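# Set the snap trap using three robot arms

## Task

Arm the snap trap: swing the hammer across to the far side and keep it pinned there under the hold-down bar, then tip the yellow pedal up until its catch lip rests on top of the bar's tip. The trap must end lying flat on the table and must stay set without any robot holding it. Use as many of the three arms as you like. Once set, release everything and move the arms away.

## Robot and tools

Robots: three identical i2rt Big YAM arms named arm1, arm2 and arm3. Each has six joints, a two-finger gripper and a wrist camera. Approximate foot positions on the tabletop in the scene frame, in metres, with facing in degrees counter-clockwise from +x: arm1 at (-0.06, -0.43, 0.72) facing +90; arm2 at (-0.50, 0.00, 0.72) facing 0; arm3 at (+0.58, 0.00, 0.72) facing 180. The hand reaches roughly 1.0 m from the joint 1 axis when fully stretched. Two fixed room cameras, cam_high and cam_low, are not carried by any robot.

Frame: a single shared scene frame with its origin on the floor and +z pointing up. The hand point is halfway between the fingertips. The hand's z axis runs along the fingers, and its y axis is the direction the fingers open and close. With joints 1 and 6 at 0 and the hand level and pointing forward, the wrist camera sits on top of the hand and looks toward the fingertips.

Tool execute_actions: the argument actions is a list holding one action or nothing. An action is an object keyed by arm name (arm1, arm2, arm3). Under each arm goes a joints object, whose keys are joint1_rad through joint6_rad and gripper_m. Every value is an absolute target, not an offset. Joint values are in radians and gripper_m is the fingertip gap in metres. Ranges, with the tolerance counted as reached: joint1_rad -2.879 to 2.879 (±0.045), turns the whole arm about its foot, positive counter-clockwise seen from above, and 0 points the arm the way its foot faces; joint2_rad 0 to 3.141 (±0.14), shoulder, 0 means upper arm pointing back about level, rising values lift it up and then forward; joint3_rad 0 to 3.019 (±0.09), elbow, 0 folds the forearm against the upper arm, larger opens it; joint4_rad -1.692 to 1.57 (±0.055), hand pitch, positive tilts the fingers up; joint5_rad -1.57 to 1.57 (±0.03), sideways hand swing, positive toward the arm's right; joint6_rad -2.094 to 2.094 (±0.035), hand roll, positive clockwise viewed from behind the hand; gripper_m 0 to 0.093 (±0.003). Each finger pad can squeeze with roughly 50 to 62 N, lower on some grippers. All arms in one action start together and may finish at different moments. Joints move at differing speeds, so the hand can sweep a wide path between postures. The optional cameras argument lists which images to return (arm1_cam_wrist, arm2_cam_wrist, arm3_cam_wrist, cam_high, cam_low, or all); omitting it or giving null or ["all"] returns all, [] returns none. An empty actions list only reports state and images. Unknown keys, unknown camera names or out-of-range numbers cause the whole call to be rejected with no motion.

Tool wait: seconds from 0 to 10; nothing new is commanded and it returns the same report as an empty action. Tool zoom_image: camera plus region [x0, y0, x1, y1] in pixels of that camera's most recent full image, origin top-left, at most 504 by 504. Tool finished_scene: scene is the current scene's integer number; it closes the scene for good after the robots hold the last command, and reports success.

Results: each robot's state, including joint_positions, then images in the order named on the pictures line. joint_status tells how each commanded motion ended. off_target: stopped short and may keep pushing. contact_stop or time_out: the joint abandons its target and holds where it stopped, except that after time_out a joint may keep a target limited to 0.375, 0.375, 0.113, 0.225, 0.075 and 0.3 rad (joints 1 to 6) from its position and keep pushing, moving there on its own if freed. not_followed with "joint command not followed" and usually a cause line: a safety check against self or inter-arm collision blocked that arm's joint targets (its gripper target still runs); the arm may retry those targets on later actions. on_its_own lists what the call did not command; "held at" gives the held target, not the actual position. Joints or arms left out of an action may still be pushing toward earlier targets. To relieve a push, command a joint its reported position. Very small target changes may not move a joint. Joints supporting a load sag.

Cautions: the arms never stop merely on contact and can push hard. A hard squeeze between two robots fails the run, and a hard collision may; the anti-collision check can react late and ignores fingers, gripper housings and wrist cameras, and no state line reports robot-to-robot contact. Knocking objects out of the work area fails the task; drops, slips, slams and forceful pushing are penalised. Sustained pushing or holding heats motors: a MOTOR HOT warning appears from 85 °C, and at 100 °C an OVER-TEMPERATURE FAULT makes that arm go limp and fall until cooled, with its unfinished keys marked limit_stop_at_motor_heat; resend those targets afterwards. Some heat persists into later scenes. The simulation keeps running between calls while the robots hold their last command. If a result reports a stop, any further motion, wait or finish calls in the same reply are skipped. Arms do not wait for one another. Less robot motion time is better. At the end the trap must remain set on its own, with grippers open and arms moved away.

Each tool is called after "Emit:" in YAML: its name, and indented under it one key for each argument.

## Session

Emit:
execute_actions:
  actions: []

Scene clock: 0.00 s.
Motor temperatures (°C, as the motors report them): arm1=[29 27 26 28 29 28] | arm2=[30 28 29 27 27 27] | arm3=[27 26 29 28 26 28]
arm1.joint_positions: joint1_rad=+0.008 joint2_rad=+0.429 joint3_rad=+1.477 joint4_rad=-1.542 joint5_rad=-0.011 joint6_rad=+0.004 gripper_m=+0.094
arm1.joint_status: not commanded
arm1.hand: x=-0.0585 y=-0.3153 z=+1.3636 quat_wxyz=(-0.358, +0.605, -0.610, -0.366) (m; scene frame)
arm2.joint_positions: joint1_rad=+0.012 joint2_rad=+0.426 joint3_rad=+1.479 joint4_rad=-1.548 joint5_rad=+0.013 joint6_rad=-0.015 gripper_m=+0.095
arm2.joint_status: not commanded
arm2.hand: x=-0.3895 y=-0.0094 z=+1.2918 quat_wxyz=(-0.512, -0.006, -0.859, +0.010) (m; scene frame)
arm3.joint_positions: joint1_rad=-0.005 joint2_rad=+0.449 joint3_rad=+1.476 joint4_rad=-1.547 joint5_rad=-0.006 joint6_rad=-0.002 gripper_m=+0.095
arm3.joint_status: not commanded
arm3.hand: x=+0.4561 y=-0.0048 z=+1.3201 quat_wxyz=(-0.011, -0.866, -0.018, +0.500) (m; scene frame)
pictures: arm1_cam_wrist, arm2_cam_wrist, arm3_cam_wrist, cam_high, cam_low
Images, in order (width x height): arm1_cam_wrist 616x616, arm2_cam_wrist 616x616, arm3_cam_wrist 616x616, cam_high 896x504, cam_low 896x504.

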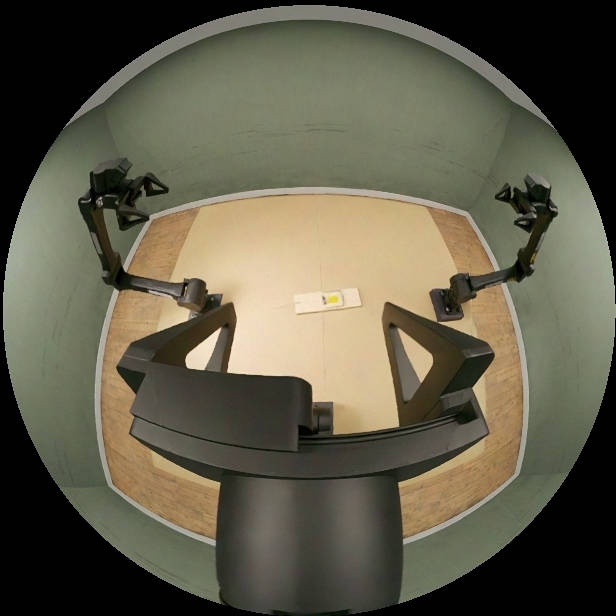

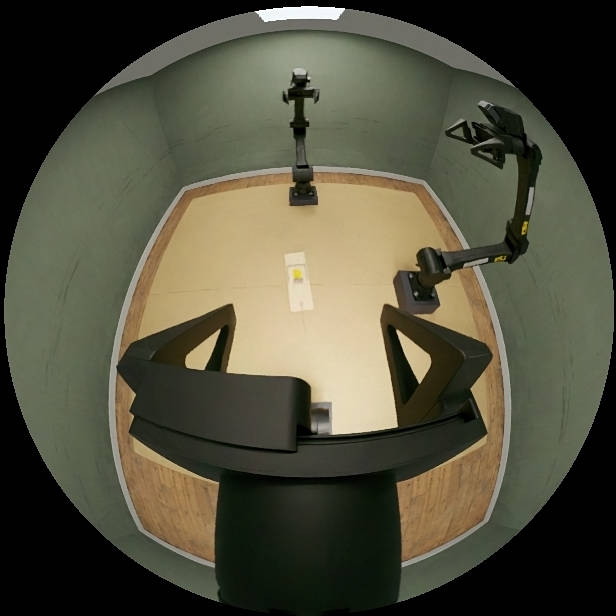

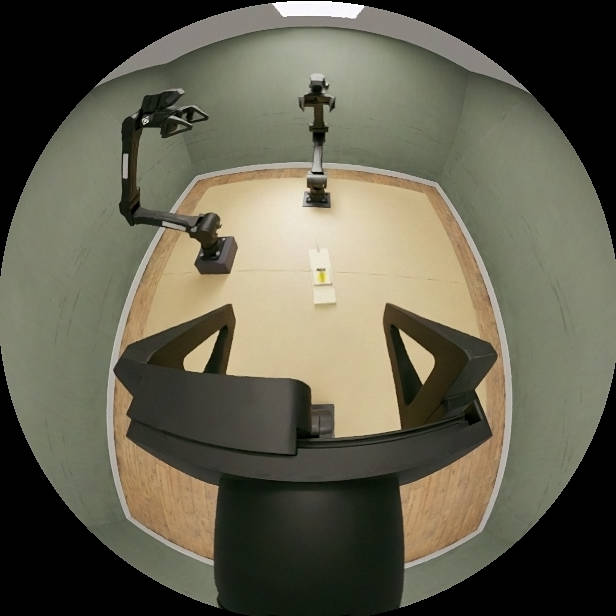

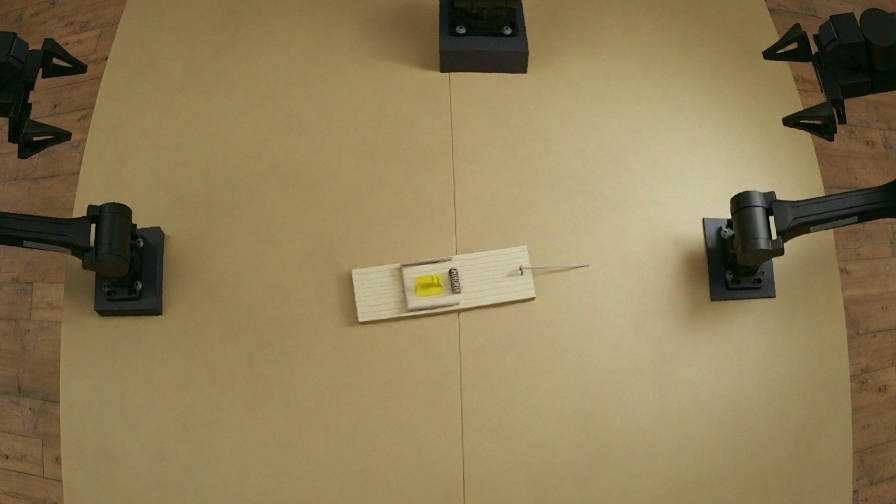

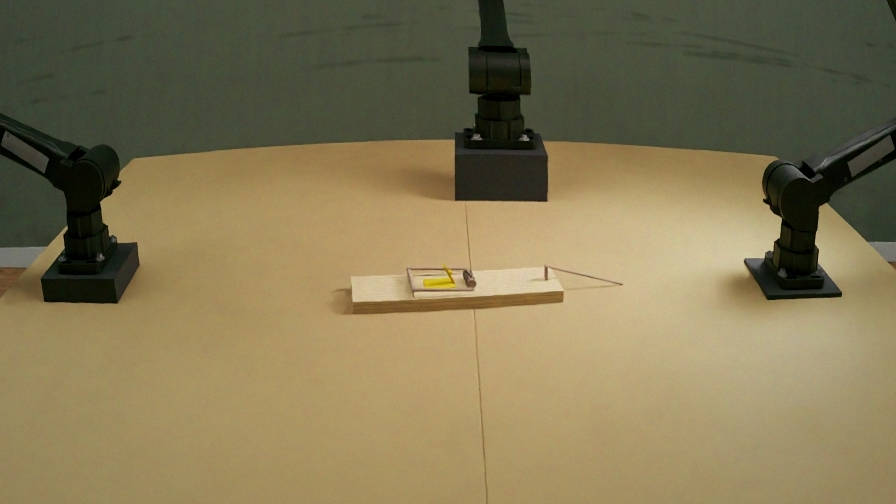

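Emit:
zoom_image:
  camera: "cam_high"
  region: [330, 220, 610, 350]

Emit:
zoom_image:
  camera: "cam_low"
  region: [330, 240, 640, 330]

Region (330, 220, 610, 350) of cam_high's 896x504 image, scaled by 1.800, with more detail than that image has; it fills the top 234 rows of this view, and the rest is white.

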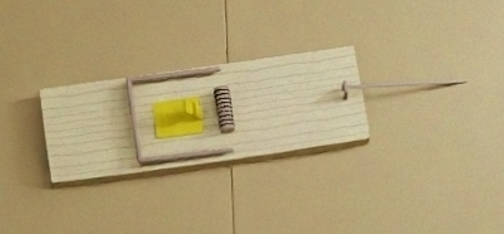

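Region (330, 240, 640, 330) of cam_low's 896x504 image, scaled by 1.626, with more detail than that image has; it fills the top 146 rows of this view, and the rest is white.

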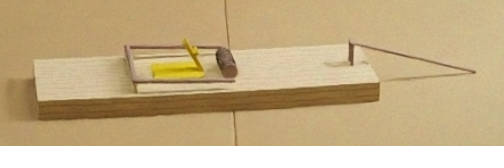

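Emit:
zoom_image:
  camera: "cam_low"
  region: [395, 250, 495, 310]

Emit:
zoom_image:
  camera: "cam_high"
  region: [390, 245, 480, 325]

Emit:
zoom_image:
  camera: "cam_low"
  region: [520, 250, 640, 310]

Emit:
zoom_image:
  camera: "cam_high"
  region: [490, 235, 600, 315]

Region (395, 250, 495, 310) of cam_low's 896x504 image, scaled by 5.040, with more detail than that image has; it fills the top 302 rows of this view, and the rest is white.

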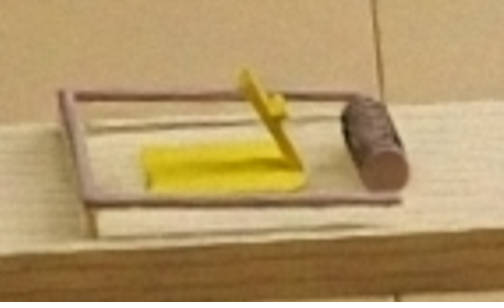

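Region (390, 245, 480, 325) of cam_high's 896x504 image, scaled by 5.600, with more detail than that image has.

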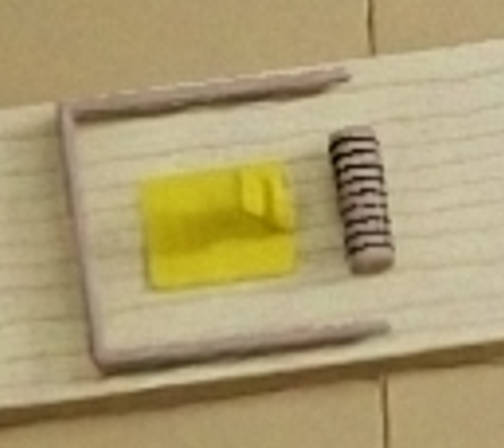

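Region (520, 250, 640, 310) of cam_low's 896x504 image, scaled by 4.200, with more detail than that image has.

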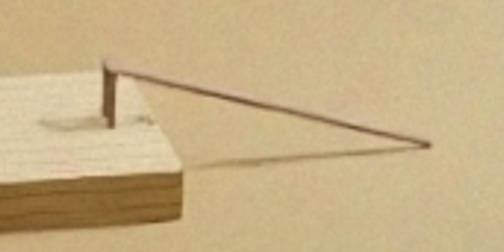

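Region (490, 235, 600, 315) of cam_high's 896x504 image, scaled by 4.582, with more detail than that image has; it fills the top 367 rows of this view, and the rest is white.

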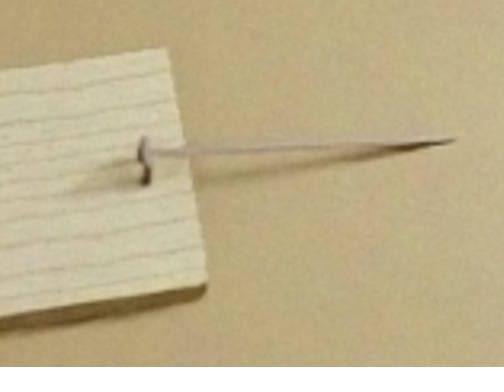

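Emit:
execute_actions:
  actions:
    - {"arm1":{"joints":{"joint4_rad":-0.8}},"arm2":{"joints":{"joint3_rad":1.0}},"arm3":{"joints":{"joint2_rad":1.0}}}
  cameras: ["cam_high"]

Scene clock: 71.90 s.
Motor temperatures (°C, as the motors report them): arm1=[29 27 30 28 29 28] | arm2=[30 28 32 27 27 27] | arm3=[27 27 33 28 26 28]
arm1.joint_positions: joint1_rad=+0.008 joint2_rad=+0.429 joint3_rad=+1.477 joint4_rad=-0.820 joint5_rad=-0.011 joint6_rad=+0.004 gripper_m=+0.094
arm1.joint_status: all done
arm1.hand: x=-0.0577 y=-0.2918 z=+1.5357 quat_wxyz=(-0.551, +0.440, -0.441, -0.555) (m; scene frame)
arm2.joint_positions: joint1_rad=+0.012 joint2_rad=+0.426 joint3_rad=+1.000 joint4_rad=-1.548 joint5_rad=+0.013 joint6_rad=-0.015 gripper_m=+0.095
arm2.joint_status: all done
arm2.hand: x=-0.3361 y=-0.0084 z=+1.0806 quat_wxyz=(-0.294, -0.004, -0.956, +0.007) (m; scene frame)
arm3.joint_positions: joint1_rad=-0.005 joint2_rad=+1.005 joint3_rad=+1.471 joint4_rad=-1.547 joint5_rad=-0.006 joint6_rad=-0.002 gripper_m=+0.095
arm3.joint_status: all done
arm3.hand: x=+0.2448 y=-0.0125 z=+1.1992 quat_wxyz=(-0.007, -0.971, -0.019, +0.240) (m; scene frame)
pictures: cam_high
Images, in order (width x height): cam_high 896x504.

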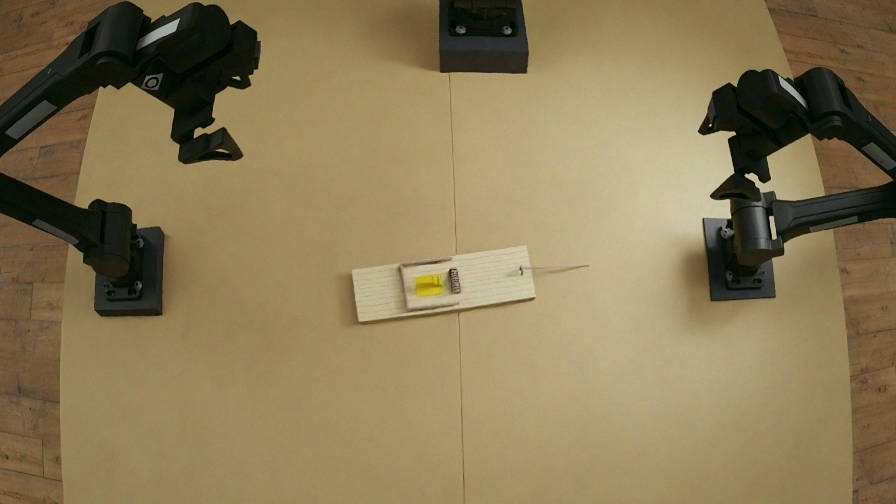

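Emit:
execute_actions:
  actions:
    - {"arm1":{"joints":{"joint1_rad":-0.3225,"joint2_rad":1.459,"joint3_rad":0.736,"joint4_rad":-0.377}},"arm2":{"joints":{"joint1_rad":0.048,"joint2_rad":0.754,"joint3_rad":0.469,"joint4_rad":-0.815}},"arm3":{"joints":{"joint1_rad":-0.164,"joint2_rad":1.0,"joint3_rad":0.495,"joint4_rad":-0.595}}}

Scene clock: 146.73 s.
Motor temperatures (°C, as the motors report them): arm1=[29 27 31 28 29 28] | arm2=[30 28 34 27 27 27] | arm3=[27 27 36 28 26 28]
arm1.joint_positions: joint1_rad=-0.316 joint2_rad=+1.442 joint3_rad=+0.720 joint4_rad=-0.393 joint5_rad=-0.011 joint6_rad=+0.004 gripper_m=+0.094
arm1.joint_status: all done
arm1.hand: x=+0.0804 y=-0.0180 z=+0.8390 quat_wxyz=(-0.178, +0.565, -0.794, -0.135) (m; scene frame)
arm2.joint_positions: joint1_rad=+0.038 joint2_rad=+0.768 joint3_rad=+0.469 joint4_rad=-0.828 joint5_rad=+0.013 joint6_rad=-0.015 gripper_m=+0.095
arm2.joint_status: all done
arm2.hand: x=-0.2330 y=-0.0008 z=+0.8356 quat_wxyz=(-0.220, +0.010, -0.976, +0.003) (m; scene frame)
arm3.joint_positions: joint1_rad=-0.158 joint2_rad=+0.998 joint3_rad=+0.485 joint4_rad=-0.613 joint5_rad=-0.006 joint6_rad=-0.002 gripper_m=+0.095
arm3.joint_status: all done
arm3.hand: x=+0.2695 y=+0.0360 z=+0.8343 quat_wxyz=(+0.010, -0.974, +0.055, +0.218) (m; scene frame)
pictures: arm1_cam_wrist, arm2_cam_wrist, arm3_cam_wrist, cam_high, cam_low
Images, in order (width x height): arm1_cam_wrist 616x616, arm2_cam_wrist 616x616, arm3_cam_wrist 616x616, cam_high 896x504, cam_low 896x504.

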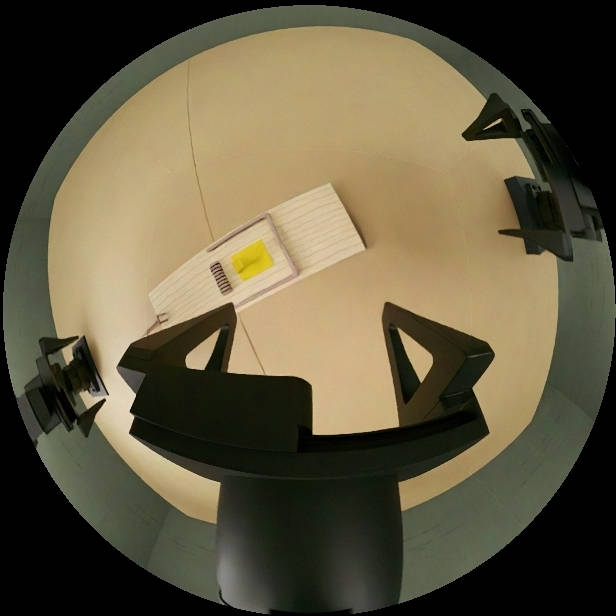

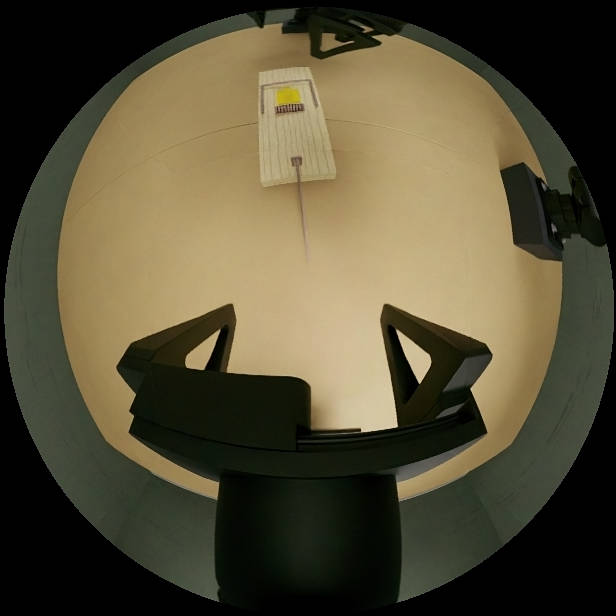

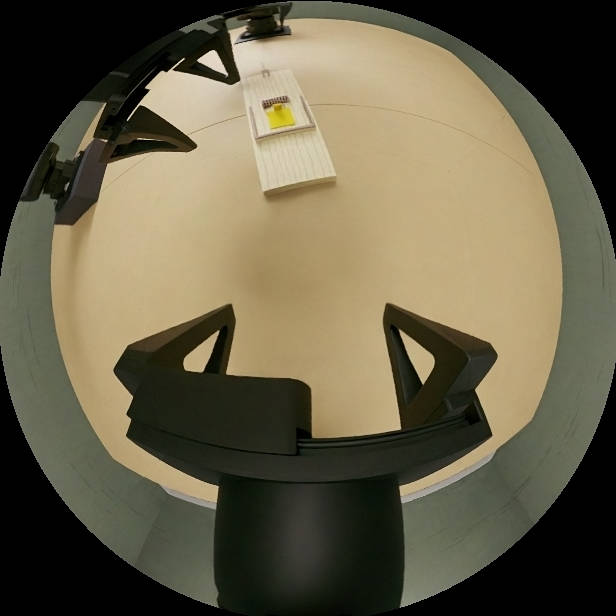

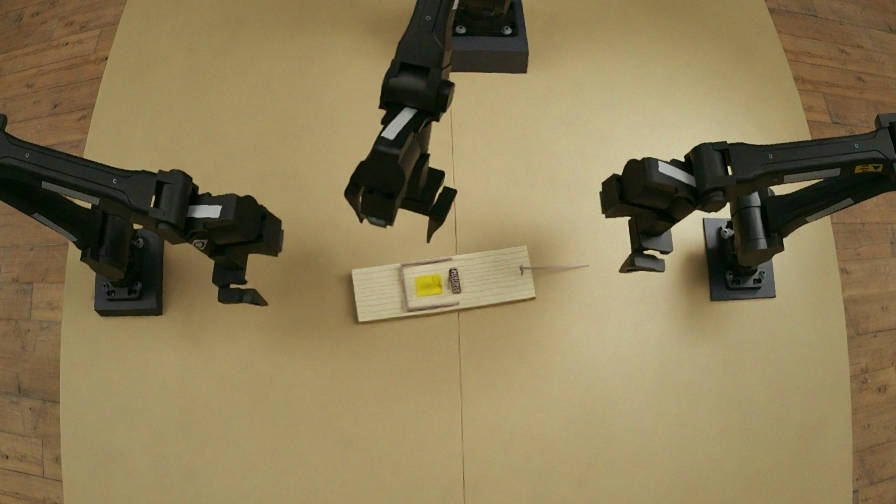

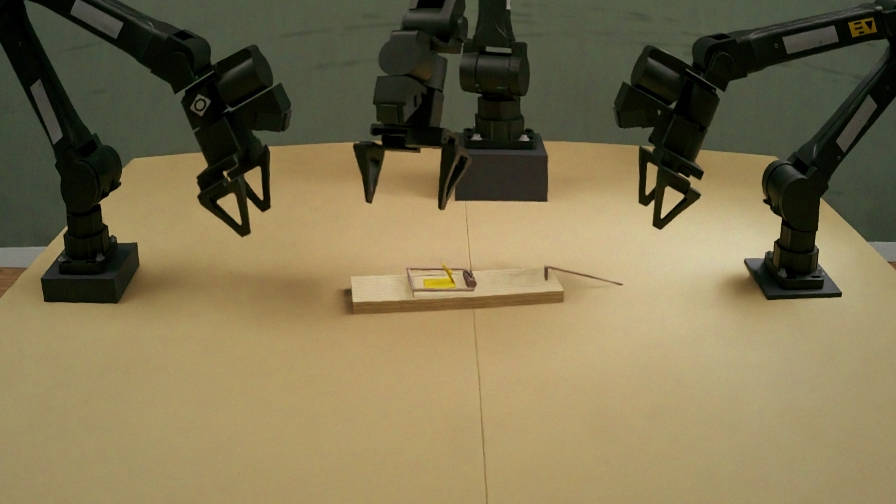

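Emit:
zoom_image:
  camera: "cam_high"
  region: [200, 170, 480, 340]

Emit:
zoom_image:
  camera: "cam_high"
  region: [480, 150, 800, 320]

Emit:
zoom_image:
  camera: "arm1_cam_wrist"
  region: [130, 160, 410, 360]

Region (200, 170, 480, 340) of cam_high's 896x504 image, scaled by 1.800, with more detail than that image has; it fills the top 306 rows of this view, and the rest is white.

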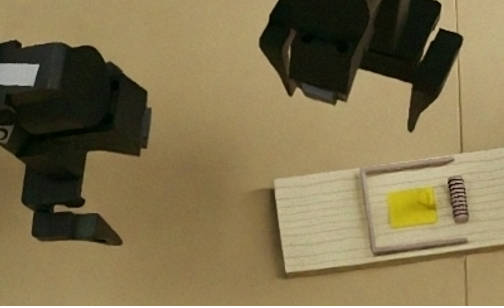

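Region (480, 150, 800, 320) of cam_high's 896x504 image, scaled by 1.575, with more detail than that image has; it fills the top 268 rows of this view, and the rest is white.

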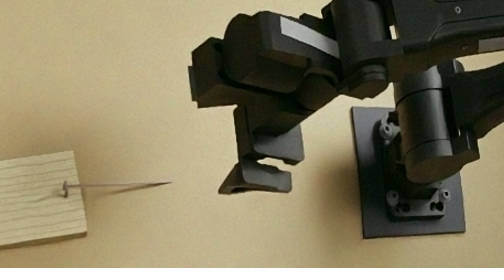

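Region (130, 160, 410, 360) of arm1_cam_wrist's 616x616 image, scaled by 1.800, with more detail than that image has; it fills the top 360 rows of this view, and the rest is white.

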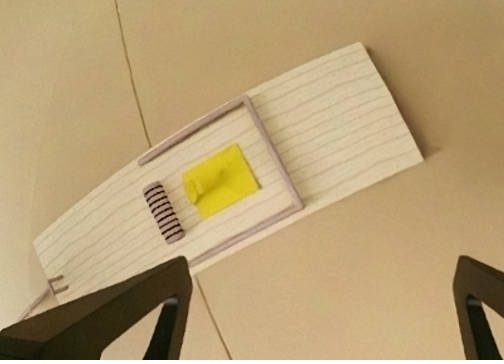

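Emit:
zoom_image:
  camera: "arm3_cam_wrist"
  region: [220, 50, 380, 210]

Emit:
zoom_image:
  camera: "arm2_cam_wrist"
  region: [200, 60, 410, 270]

Region (220, 50, 380, 210) of arm3_cam_wrist's 616x616 image, scaled by 3.150, with more detail than that image has.

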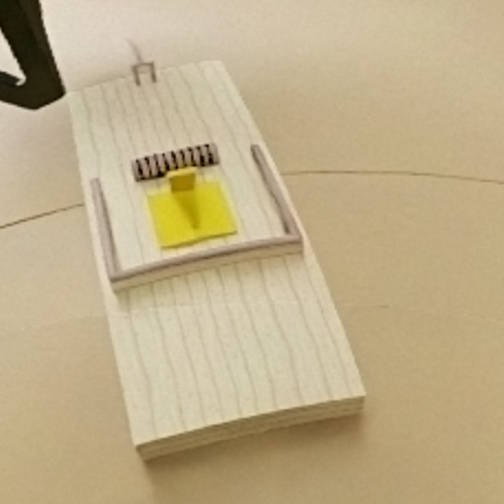

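Region (200, 60, 410, 270) of arm2_cam_wrist's 616x616 image, scaled by 2.400, with more detail than that image has.

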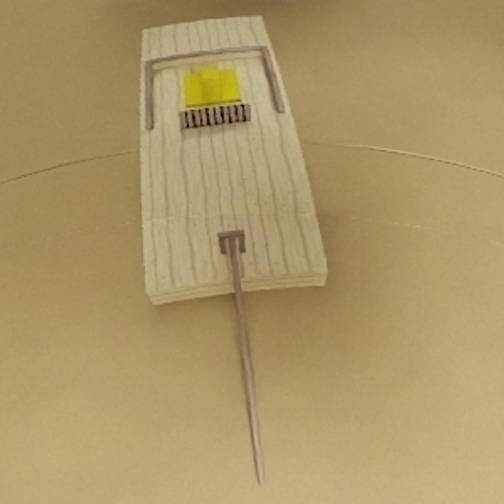

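Emit:
zoom_image:
  camera: "arm1_cam_wrist"
  region: [250, 200, 330, 290]

Emit:
zoom_image:
  camera: "cam_low"
  region: [398, 258, 448, 304]

Emit:
zoom_image:
  camera: "cam_low"
  region: [340, 120, 480, 230]

Region (250, 200, 330, 290) of arm1_cam_wrist's 616x616 image, scaled by 5.600, with more detail than that image has.

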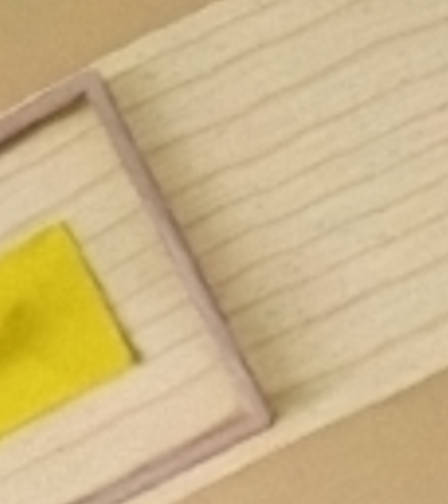

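Region (398, 258, 448, 304) of cam_low's 896x504 image, scaled by 10.080, with more detail than that image has; it fills the top 464 rows of this view, and the rest is white.

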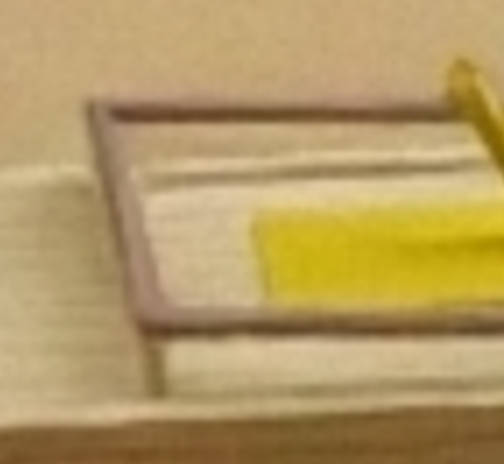

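Region (340, 120, 480, 230) of cam_low's 896x504 image, scaled by 3.600, with more detail than that image has; it fills the top 396 rows of this view, and the rest is white.

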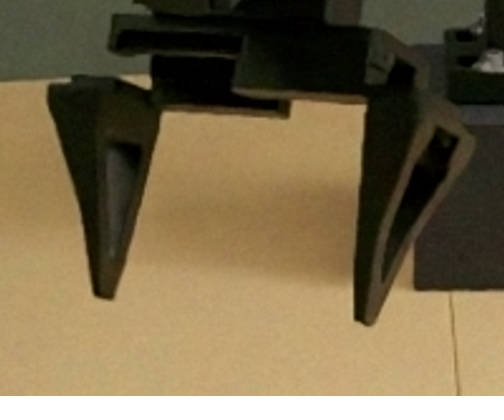

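Emit:
execute_actions:
  actions:
    - {"arm1":{"joints":{"joint1_rad":-0.432,"joint2_rad":1.55,"joint3_rad":0.65,"joint4_rad":0.2,"joint5_rad":-0.434,"joint6_rad":-0.401,"gripper_m":0.035}},"arm3":{"joints":{"joint1_rad":-0.22,"joint2_rad":1.2,"joint3_rad":0.49,"joint4_rad":-0.3,"joint5_rad":-0.232,"joint6_rad":-0.2}}}
  cameras: ["cam_high"]

Scene clock: 268.17 s.
Motor temperatures (°C, as the motors report them): arm1=[29 28 33 28 29 28] | arm2=[30 28 36 27 27 27] | arm3=[27 27 37 28 26 28]
arm1.joint_positions: joint1_rad=-0.433 joint2_rad=+1.556 joint3_rad=+0.641 joint4_rad=+0.182 joint5_rad=-0.431 joint6_rad=-0.392 gripper_m=+0.035
arm1.joint_status: all done
arm1.hand: x=+0.0878 y=+0.0408 z=+0.8510 quat_wxyz=(-0.299, +0.676, -0.590, -0.325) (m; scene frame)
arm2.joint_positions: joint1_rad=+0.038 joint2_rad=+0.768 joint3_rad=+0.469 joint4_rad=-0.828 joint5_rad=+0.013 joint6_rad=-0.015 gripper_m=+0.095
arm2.joint_status: not commanded
arm2.hand: x=-0.2330 y=-0.0008 z=+0.8356 quat_wxyz=(-0.220, +0.010, -0.976, +0.003) (m; scene frame)
arm3.joint_positions: joint1_rad=-0.209 joint2_rad=+1.201 joint3_rad=+0.485 joint4_rad=-0.319 joint5_rad=-0.227 joint6_rad=-0.191 gripper_m=+0.095
arm3.joint_status: all done
arm3.hand: x=+0.2187 y=+0.0227 z=+0.8076 quat_wxyz=(-0.061, -0.958, -0.041, +0.276) (m; scene frame)
pictures: cam_high
Images, in order (width x height): cam_high 896x504.

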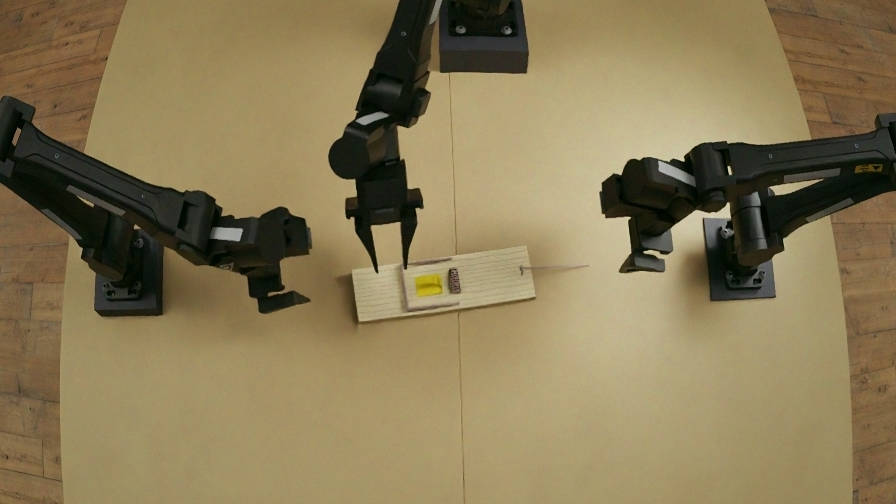

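Emit:
execute_actions:
  actions:
    - {"arm1":{"joints":{"joint1_rad":-0.416,"joint2_rad":1.722,"joint3_rad":0.588,"joint4_rad":0.377,"joint5_rad":-0.434,"joint6_rad":-0.405}},"arm2":{"joints":{"joint1_rad":-0.02,"joint2_rad":1.06,"joint3_rad":0.412,"joint4_rad":-0.385,"joint5_rad":-0.088,"joint6_rad":-0.155,"gripper_m":0.04}},"arm3":{"joints":{"joint1_rad":-0.222,"joint2_rad":1.4,"joint3_rad":0.495,"joint4_rad":0.12,"joint5_rad":-0.232,"joint6_rad":-0.205}}}
  cameras: ["arm1_cam_wrist","cam_high","cam_low"]

Scene clock: 307.83 s.
Motor temperatures (°C, as the motors report them): arm1=[29 28 32 28 29 28] | arm2=[30 28 36 27 27 27] | arm3=[27 27 36 28 27 28]
arm1.joint_positions: joint1_rad=-0.428 joint2_rad=+1.727 joint3_rad=+0.588 joint4_rad=+0.359 joint5_rad=-0.432 joint6_rad=-0.397 gripper_m=+0.035
arm1.joint_status: all done
arm1.hand: x=+0.0775 y=+0.0261 z=+0.7827 quat_wxyz=(-0.278, +0.682, -0.596, -0.319) (m; scene frame)
arm2.joint_positions: joint1_rad=-0.012 joint2_rad=+1.050 joint3_rad=+0.414 joint4_rad=-0.398 joint5_rad=-0.084 joint6_rad=-0.141 gripper_m=+0.040
arm2.joint_status: all done
arm2.hand: x=-0.1747 y=+0.0005 z=+0.7829 quat_wxyz=(-0.267, +0.059, -0.962, -0.021) (m; scene frame)
arm3.joint_positions: joint1_rad=-0.209 joint2_rad=+1.403 joint3_rad=+0.485 joint4_rad=+0.099 joint5_rad=-0.228 joint6_rad=-0.196 gripper_m=+0.095
arm3.joint_status: all done
arm3.hand: x=+0.1568 y=+0.0332 z=+0.7931 quat_wxyz=(-0.038, -0.924, -0.054, +0.376) (m; scene frame)
pictures: arm1_cam_wrist, cam_high, cam_low
Images, in order (width x height): arm1_cam_wrist 616x616, cam_high 896x504, cam_low 896x504.

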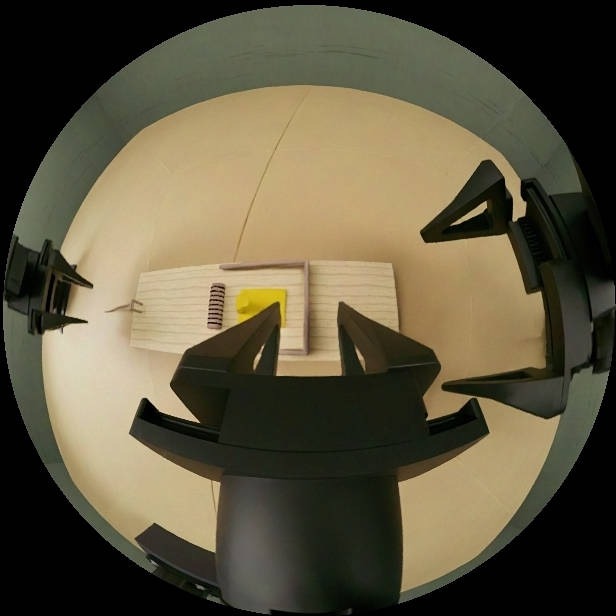

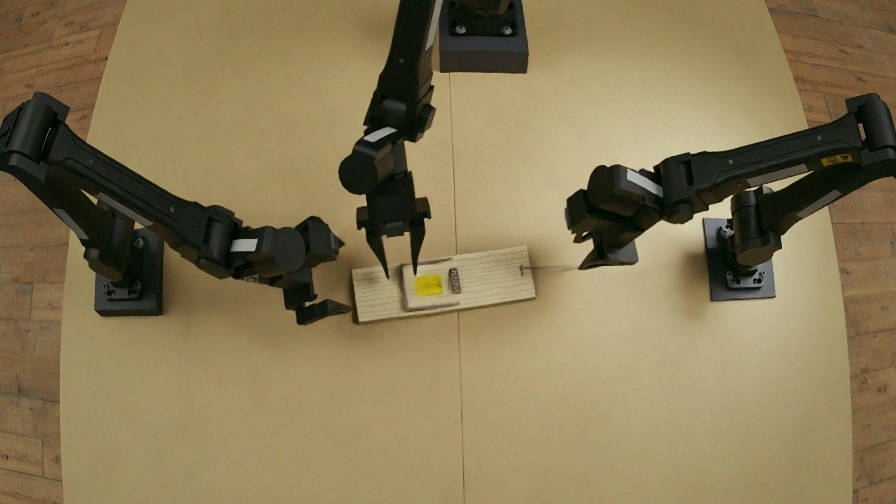

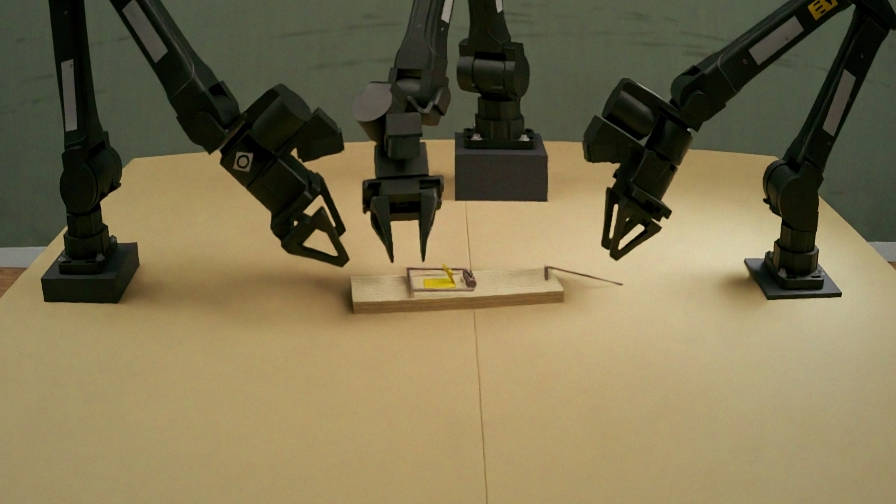

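Emit:
zoom_image:
  camera: "arm1_cam_wrist"
  region: [200, 240, 420, 390]

Region (200, 240, 420, 390) of arm1_cam_wrist's 616x616 image, scaled by 2.291, with more detail than that image has; it fills the top 344 rows of this view, and the rest is white.

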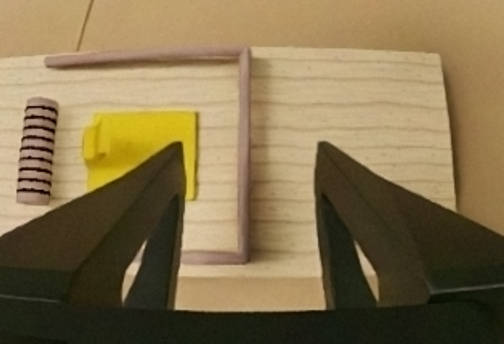

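Emit:
zoom_image:
  camera: "cam_low"
  region: [330, 220, 490, 320]

Emit:
zoom_image:
  camera: "cam_high"
  region: [330, 230, 490, 340]

Region (330, 220, 490, 320) of cam_low's 896x504 image, scaled by 3.150, with more detail than that image has; it fills the top 315 rows of this view, and the rest is white.

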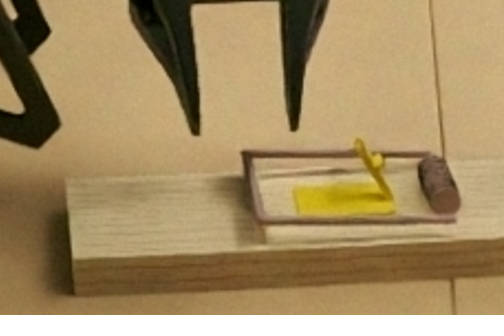

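Region (330, 230, 490, 340) of cam_high's 896x504 image, scaled by 3.150, with more detail than that image has; it fills the top 346 rows of this view, and the rest is white.

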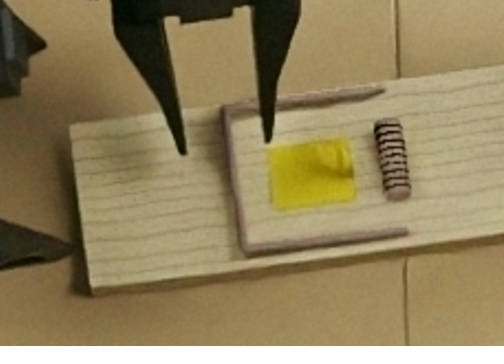

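Emit:
execute_actions:
  actions:
    - {"arm1":{"joints":{"joint1_rad":-0.441,"joint2_rad":1.755,"joint3_rad":0.568,"joint4_rad":0.419,"joint5_rad":-0.445,"joint6_rad":-0.418,"gripper_m":0.028}},"arm3":{"joints":{"joint1_rad":-0.225,"joint2_rad":1.544,"joint3_rad":0.495,"joint4_rad":0.358}}}
  cameras: ["arm1_cam_wrist","arm3_cam_wrist","cam_high","cam_low"]

Scene clock: 348.00 s.
Motor temperatures (°C, as the motors report them): arm1=[29 28 31 28 29 28] | arm2=[30 28 36 27 27 27] | arm3=[27 27 36 28 27 28]
arm1.joint_positions: joint1_rad=-0.428 joint2_rad=+1.736 joint3_rad=+0.575 joint4_rad=+0.401 joint5_rad=-0.442 joint6_rad=-0.410 gripper_m=+0.028
arm1.joint_status: all done
arm1.hand: x=+0.0754 y=+0.0252 z=+0.7819 quat_wxyz=(-0.287, +0.685, -0.586, -0.324) (m; scene frame)
arm2.joint_positions: joint1_rad=-0.012 joint2_rad=+1.050 joint3_rad=+0.414 joint4_rad=-0.398 joint5_rad=-0.084 joint6_rad=-0.141 gripper_m=+0.040
arm2.joint_status: not commanded
arm2.hand: x=-0.1747 y=+0.0005 z=+0.7829 quat_wxyz=(-0.267, +0.059, -0.962, -0.021) (m; scene frame)
arm3.joint_positions: joint1_rad=-0.209 joint2_rad=+1.544 joint3_rad=+0.485 joint4_rad=+0.337 joint5_rad=-0.228 joint6_rad=-0.196 gripper_m=+0.095
arm3.joint_status: all done
arm3.hand: x=+0.1320 y=+0.0374 z=+0.7756 quat_wxyz=(-0.028, -0.906, -0.059, +0.419) (m; scene frame)
pictures: arm1_cam_wrist, arm3_cam_wrist, cam_high, cam_low
Images, in order (width x height): arm1_cam_wrist 616x616, arm3_cam_wrist 616x616, cam_high 896x504, cam_low 896x504.

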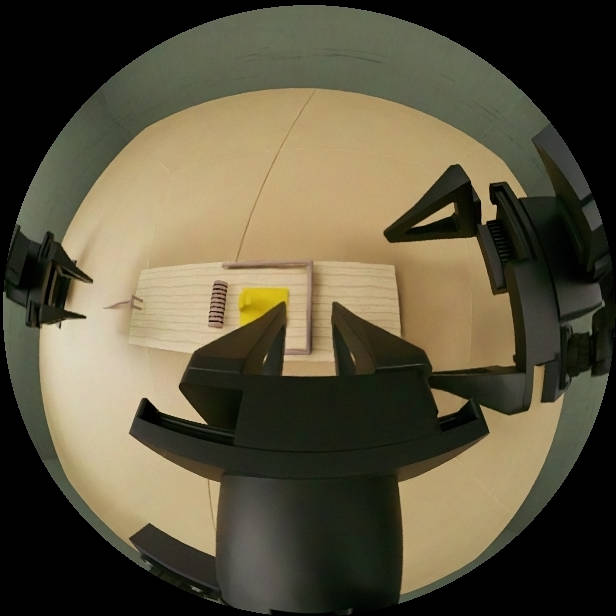

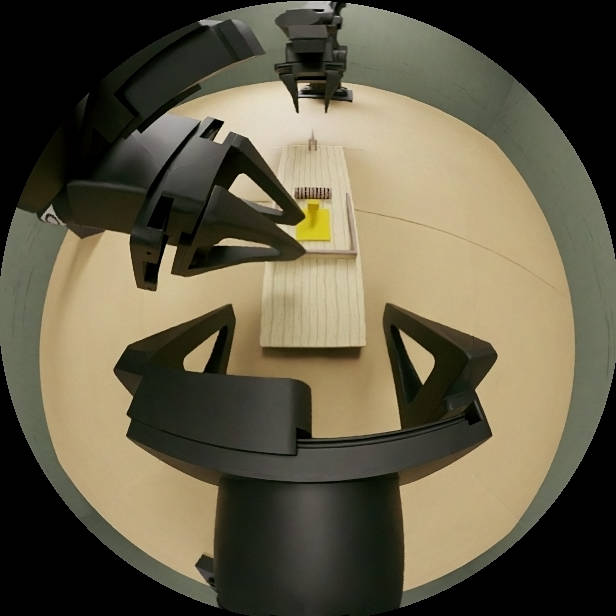

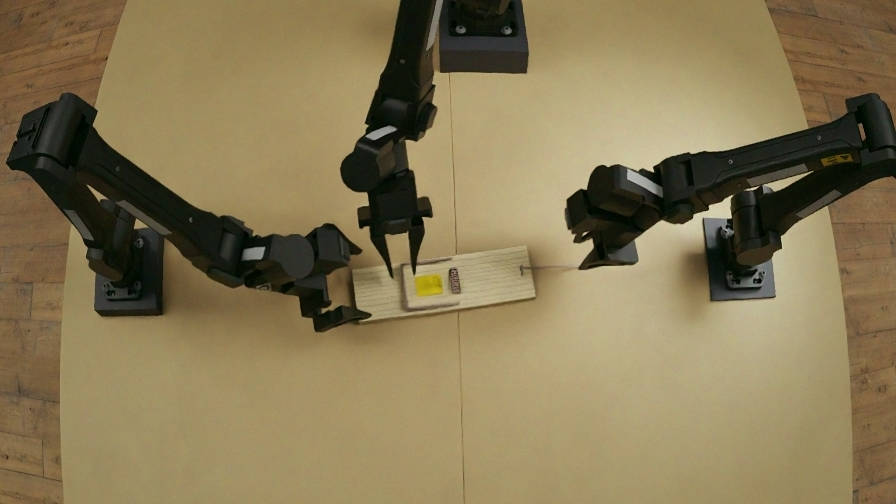

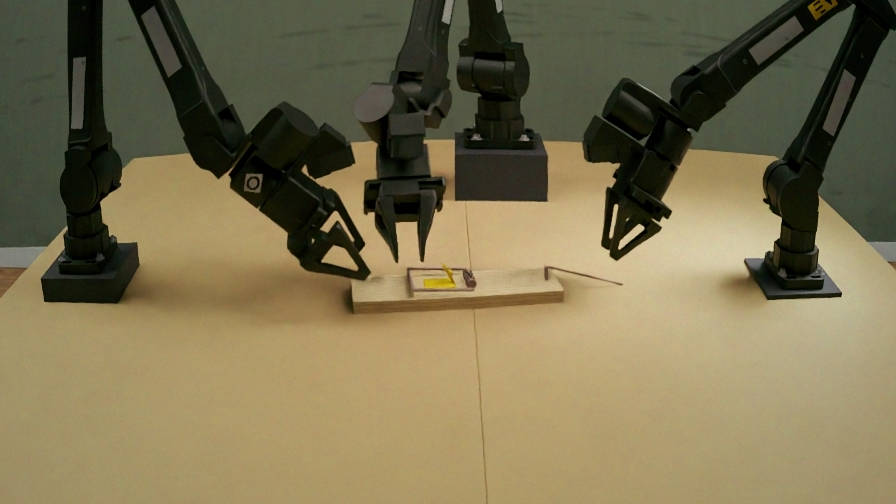

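Emit:
zoom_image:
  camera: "cam_low"
  region: [290, 220, 450, 320]

Emit:
zoom_image:
  camera: "arm3_cam_wrist"
  region: [200, 170, 420, 370]

Region (290, 220, 450, 320) of cam_low's 896x504 image, scaled by 3.150, with more detail than that image has; it fills the top 315 rows of this view, and the rest is white.

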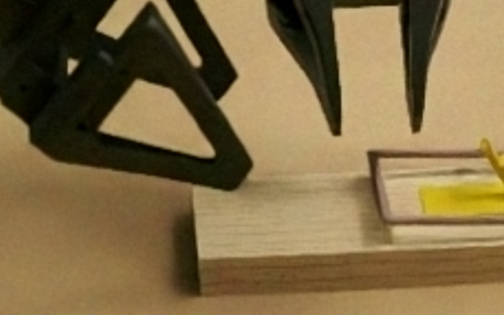

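Region (200, 170, 420, 370) of arm3_cam_wrist's 616x616 image, scaled by 2.291, with more detail than that image has; it fills the top 458 rows of this view, and the rest is white.

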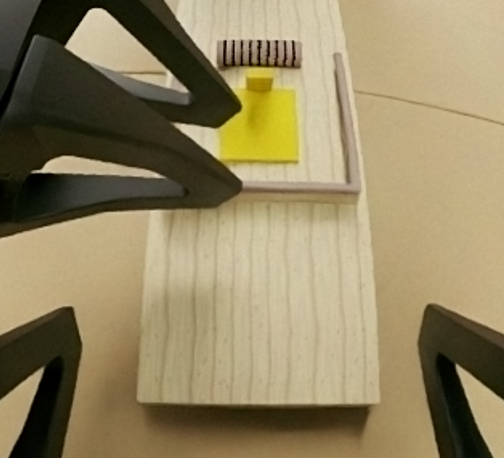

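Emit:
execute_actions:
  actions:
    - {"arm1":{"joints":{"joint1_rad":-0.453,"joint2_rad":1.775,"joint3_rad":0.558}},"arm3":{"joints":{"joint2_rad":1.695,"joint4_rad":0.51,"joint5_rad":-0.207}}}
  cameras: ["arm1_cam_wrist","arm3_cam_wrist","cam_high","cam_low"]

Scene clock: 376.97 s.
Motor temperatures (°C, as the motors report them): arm1=[29 28 31 28 29 28] | arm2=[30 28 36 27 27 27] | arm3=[27 27 36 28 27 28]
arm1.joint_positions: joint1_rad=-0.443 joint2_rad=+1.760 joint3_rad=+0.563 joint4_rad=+0.403 joint5_rad=-0.443 joint6_rad=-0.410 gripper_m=+0.028
arm1.joint_status: all done
arm1.hand: x=+0.0779 y=+0.0147 z=+0.7681 quat_wxyz=(-0.275, +0.683, -0.598, -0.318) (m; scene frame)
arm2.joint_positions: joint1_rad=-0.012 joint2_rad=+1.050 joint3_rad=+0.414 joint4_rad=-0.398 joint5_rad=-0.084 joint6_rad=-0.141 gripper_m=+0.040
arm2.joint_status: not commanded
arm2.hand: x=-0.1747 y=+0.0005 z=+0.7829 quat_wxyz=(-0.267, +0.059, -0.962, -0.021) (m; scene frame)
arm3.joint_positions: joint1_rad=-0.210 joint2_rad=+1.695 joint3_rad=+0.485 joint4_rad=+0.489 joint5_rad=-0.211 joint6_rad=-0.196 gripper_m=+0.095
arm3.joint_status: all done
arm3.hand: x=+0.1277 y=+0.0412 z=+0.7380 quat_wxyz=(-0.020, -0.906, -0.055, +0.418) (m; scene frame)
pictures: arm1_cam_wrist, arm3_cam_wrist, cam_high, cam_low
Images, in order (width x height): arm1_cam_wrist 616x616, arm3_cam_wrist 616x616, cam_high 896x504, cam_low 896x504.

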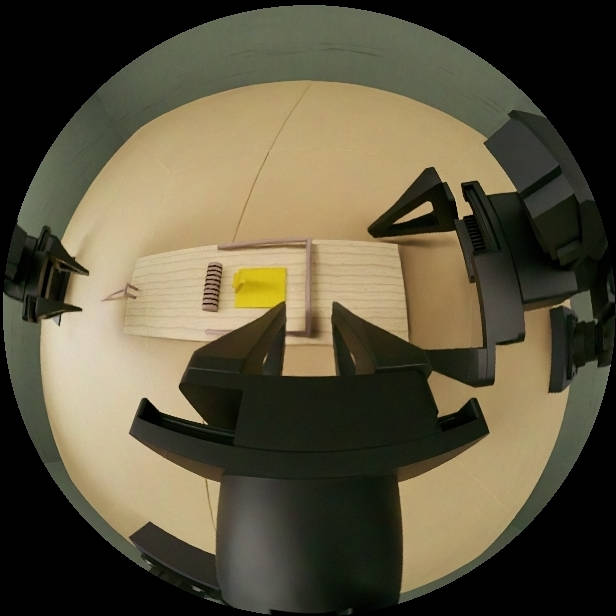

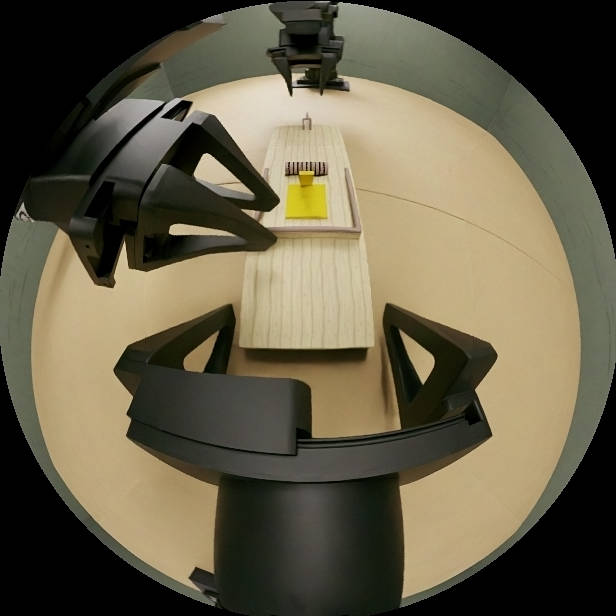

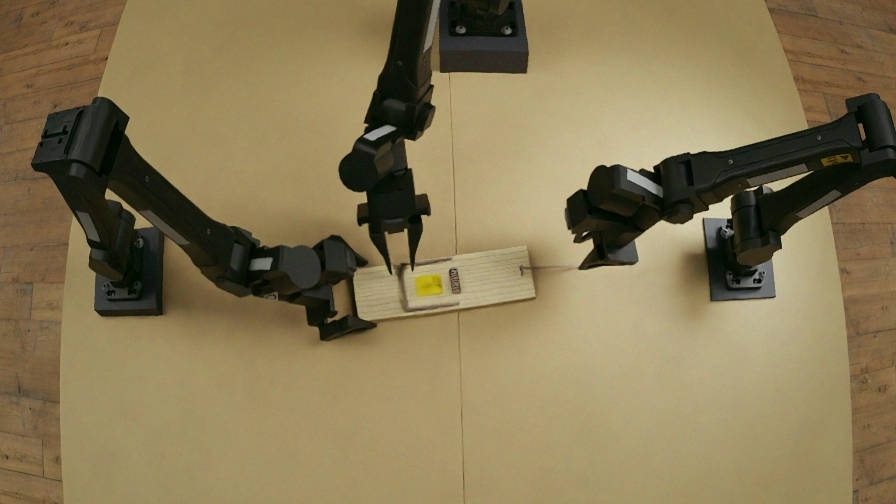

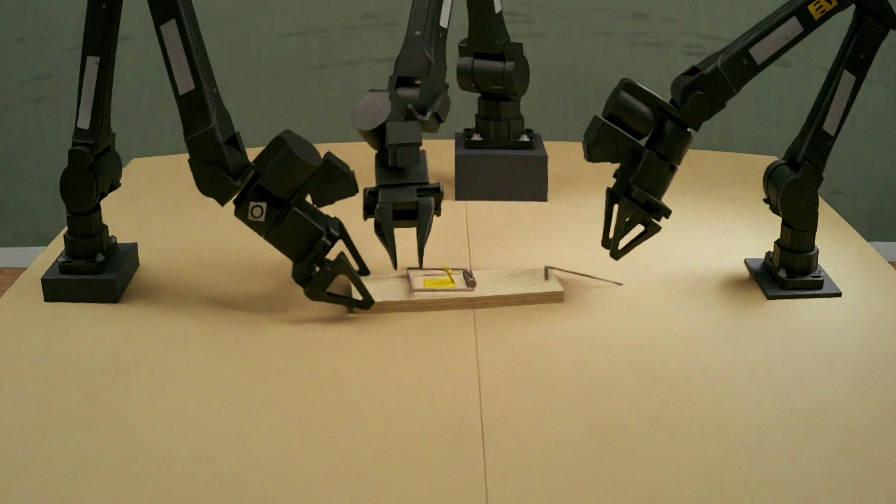

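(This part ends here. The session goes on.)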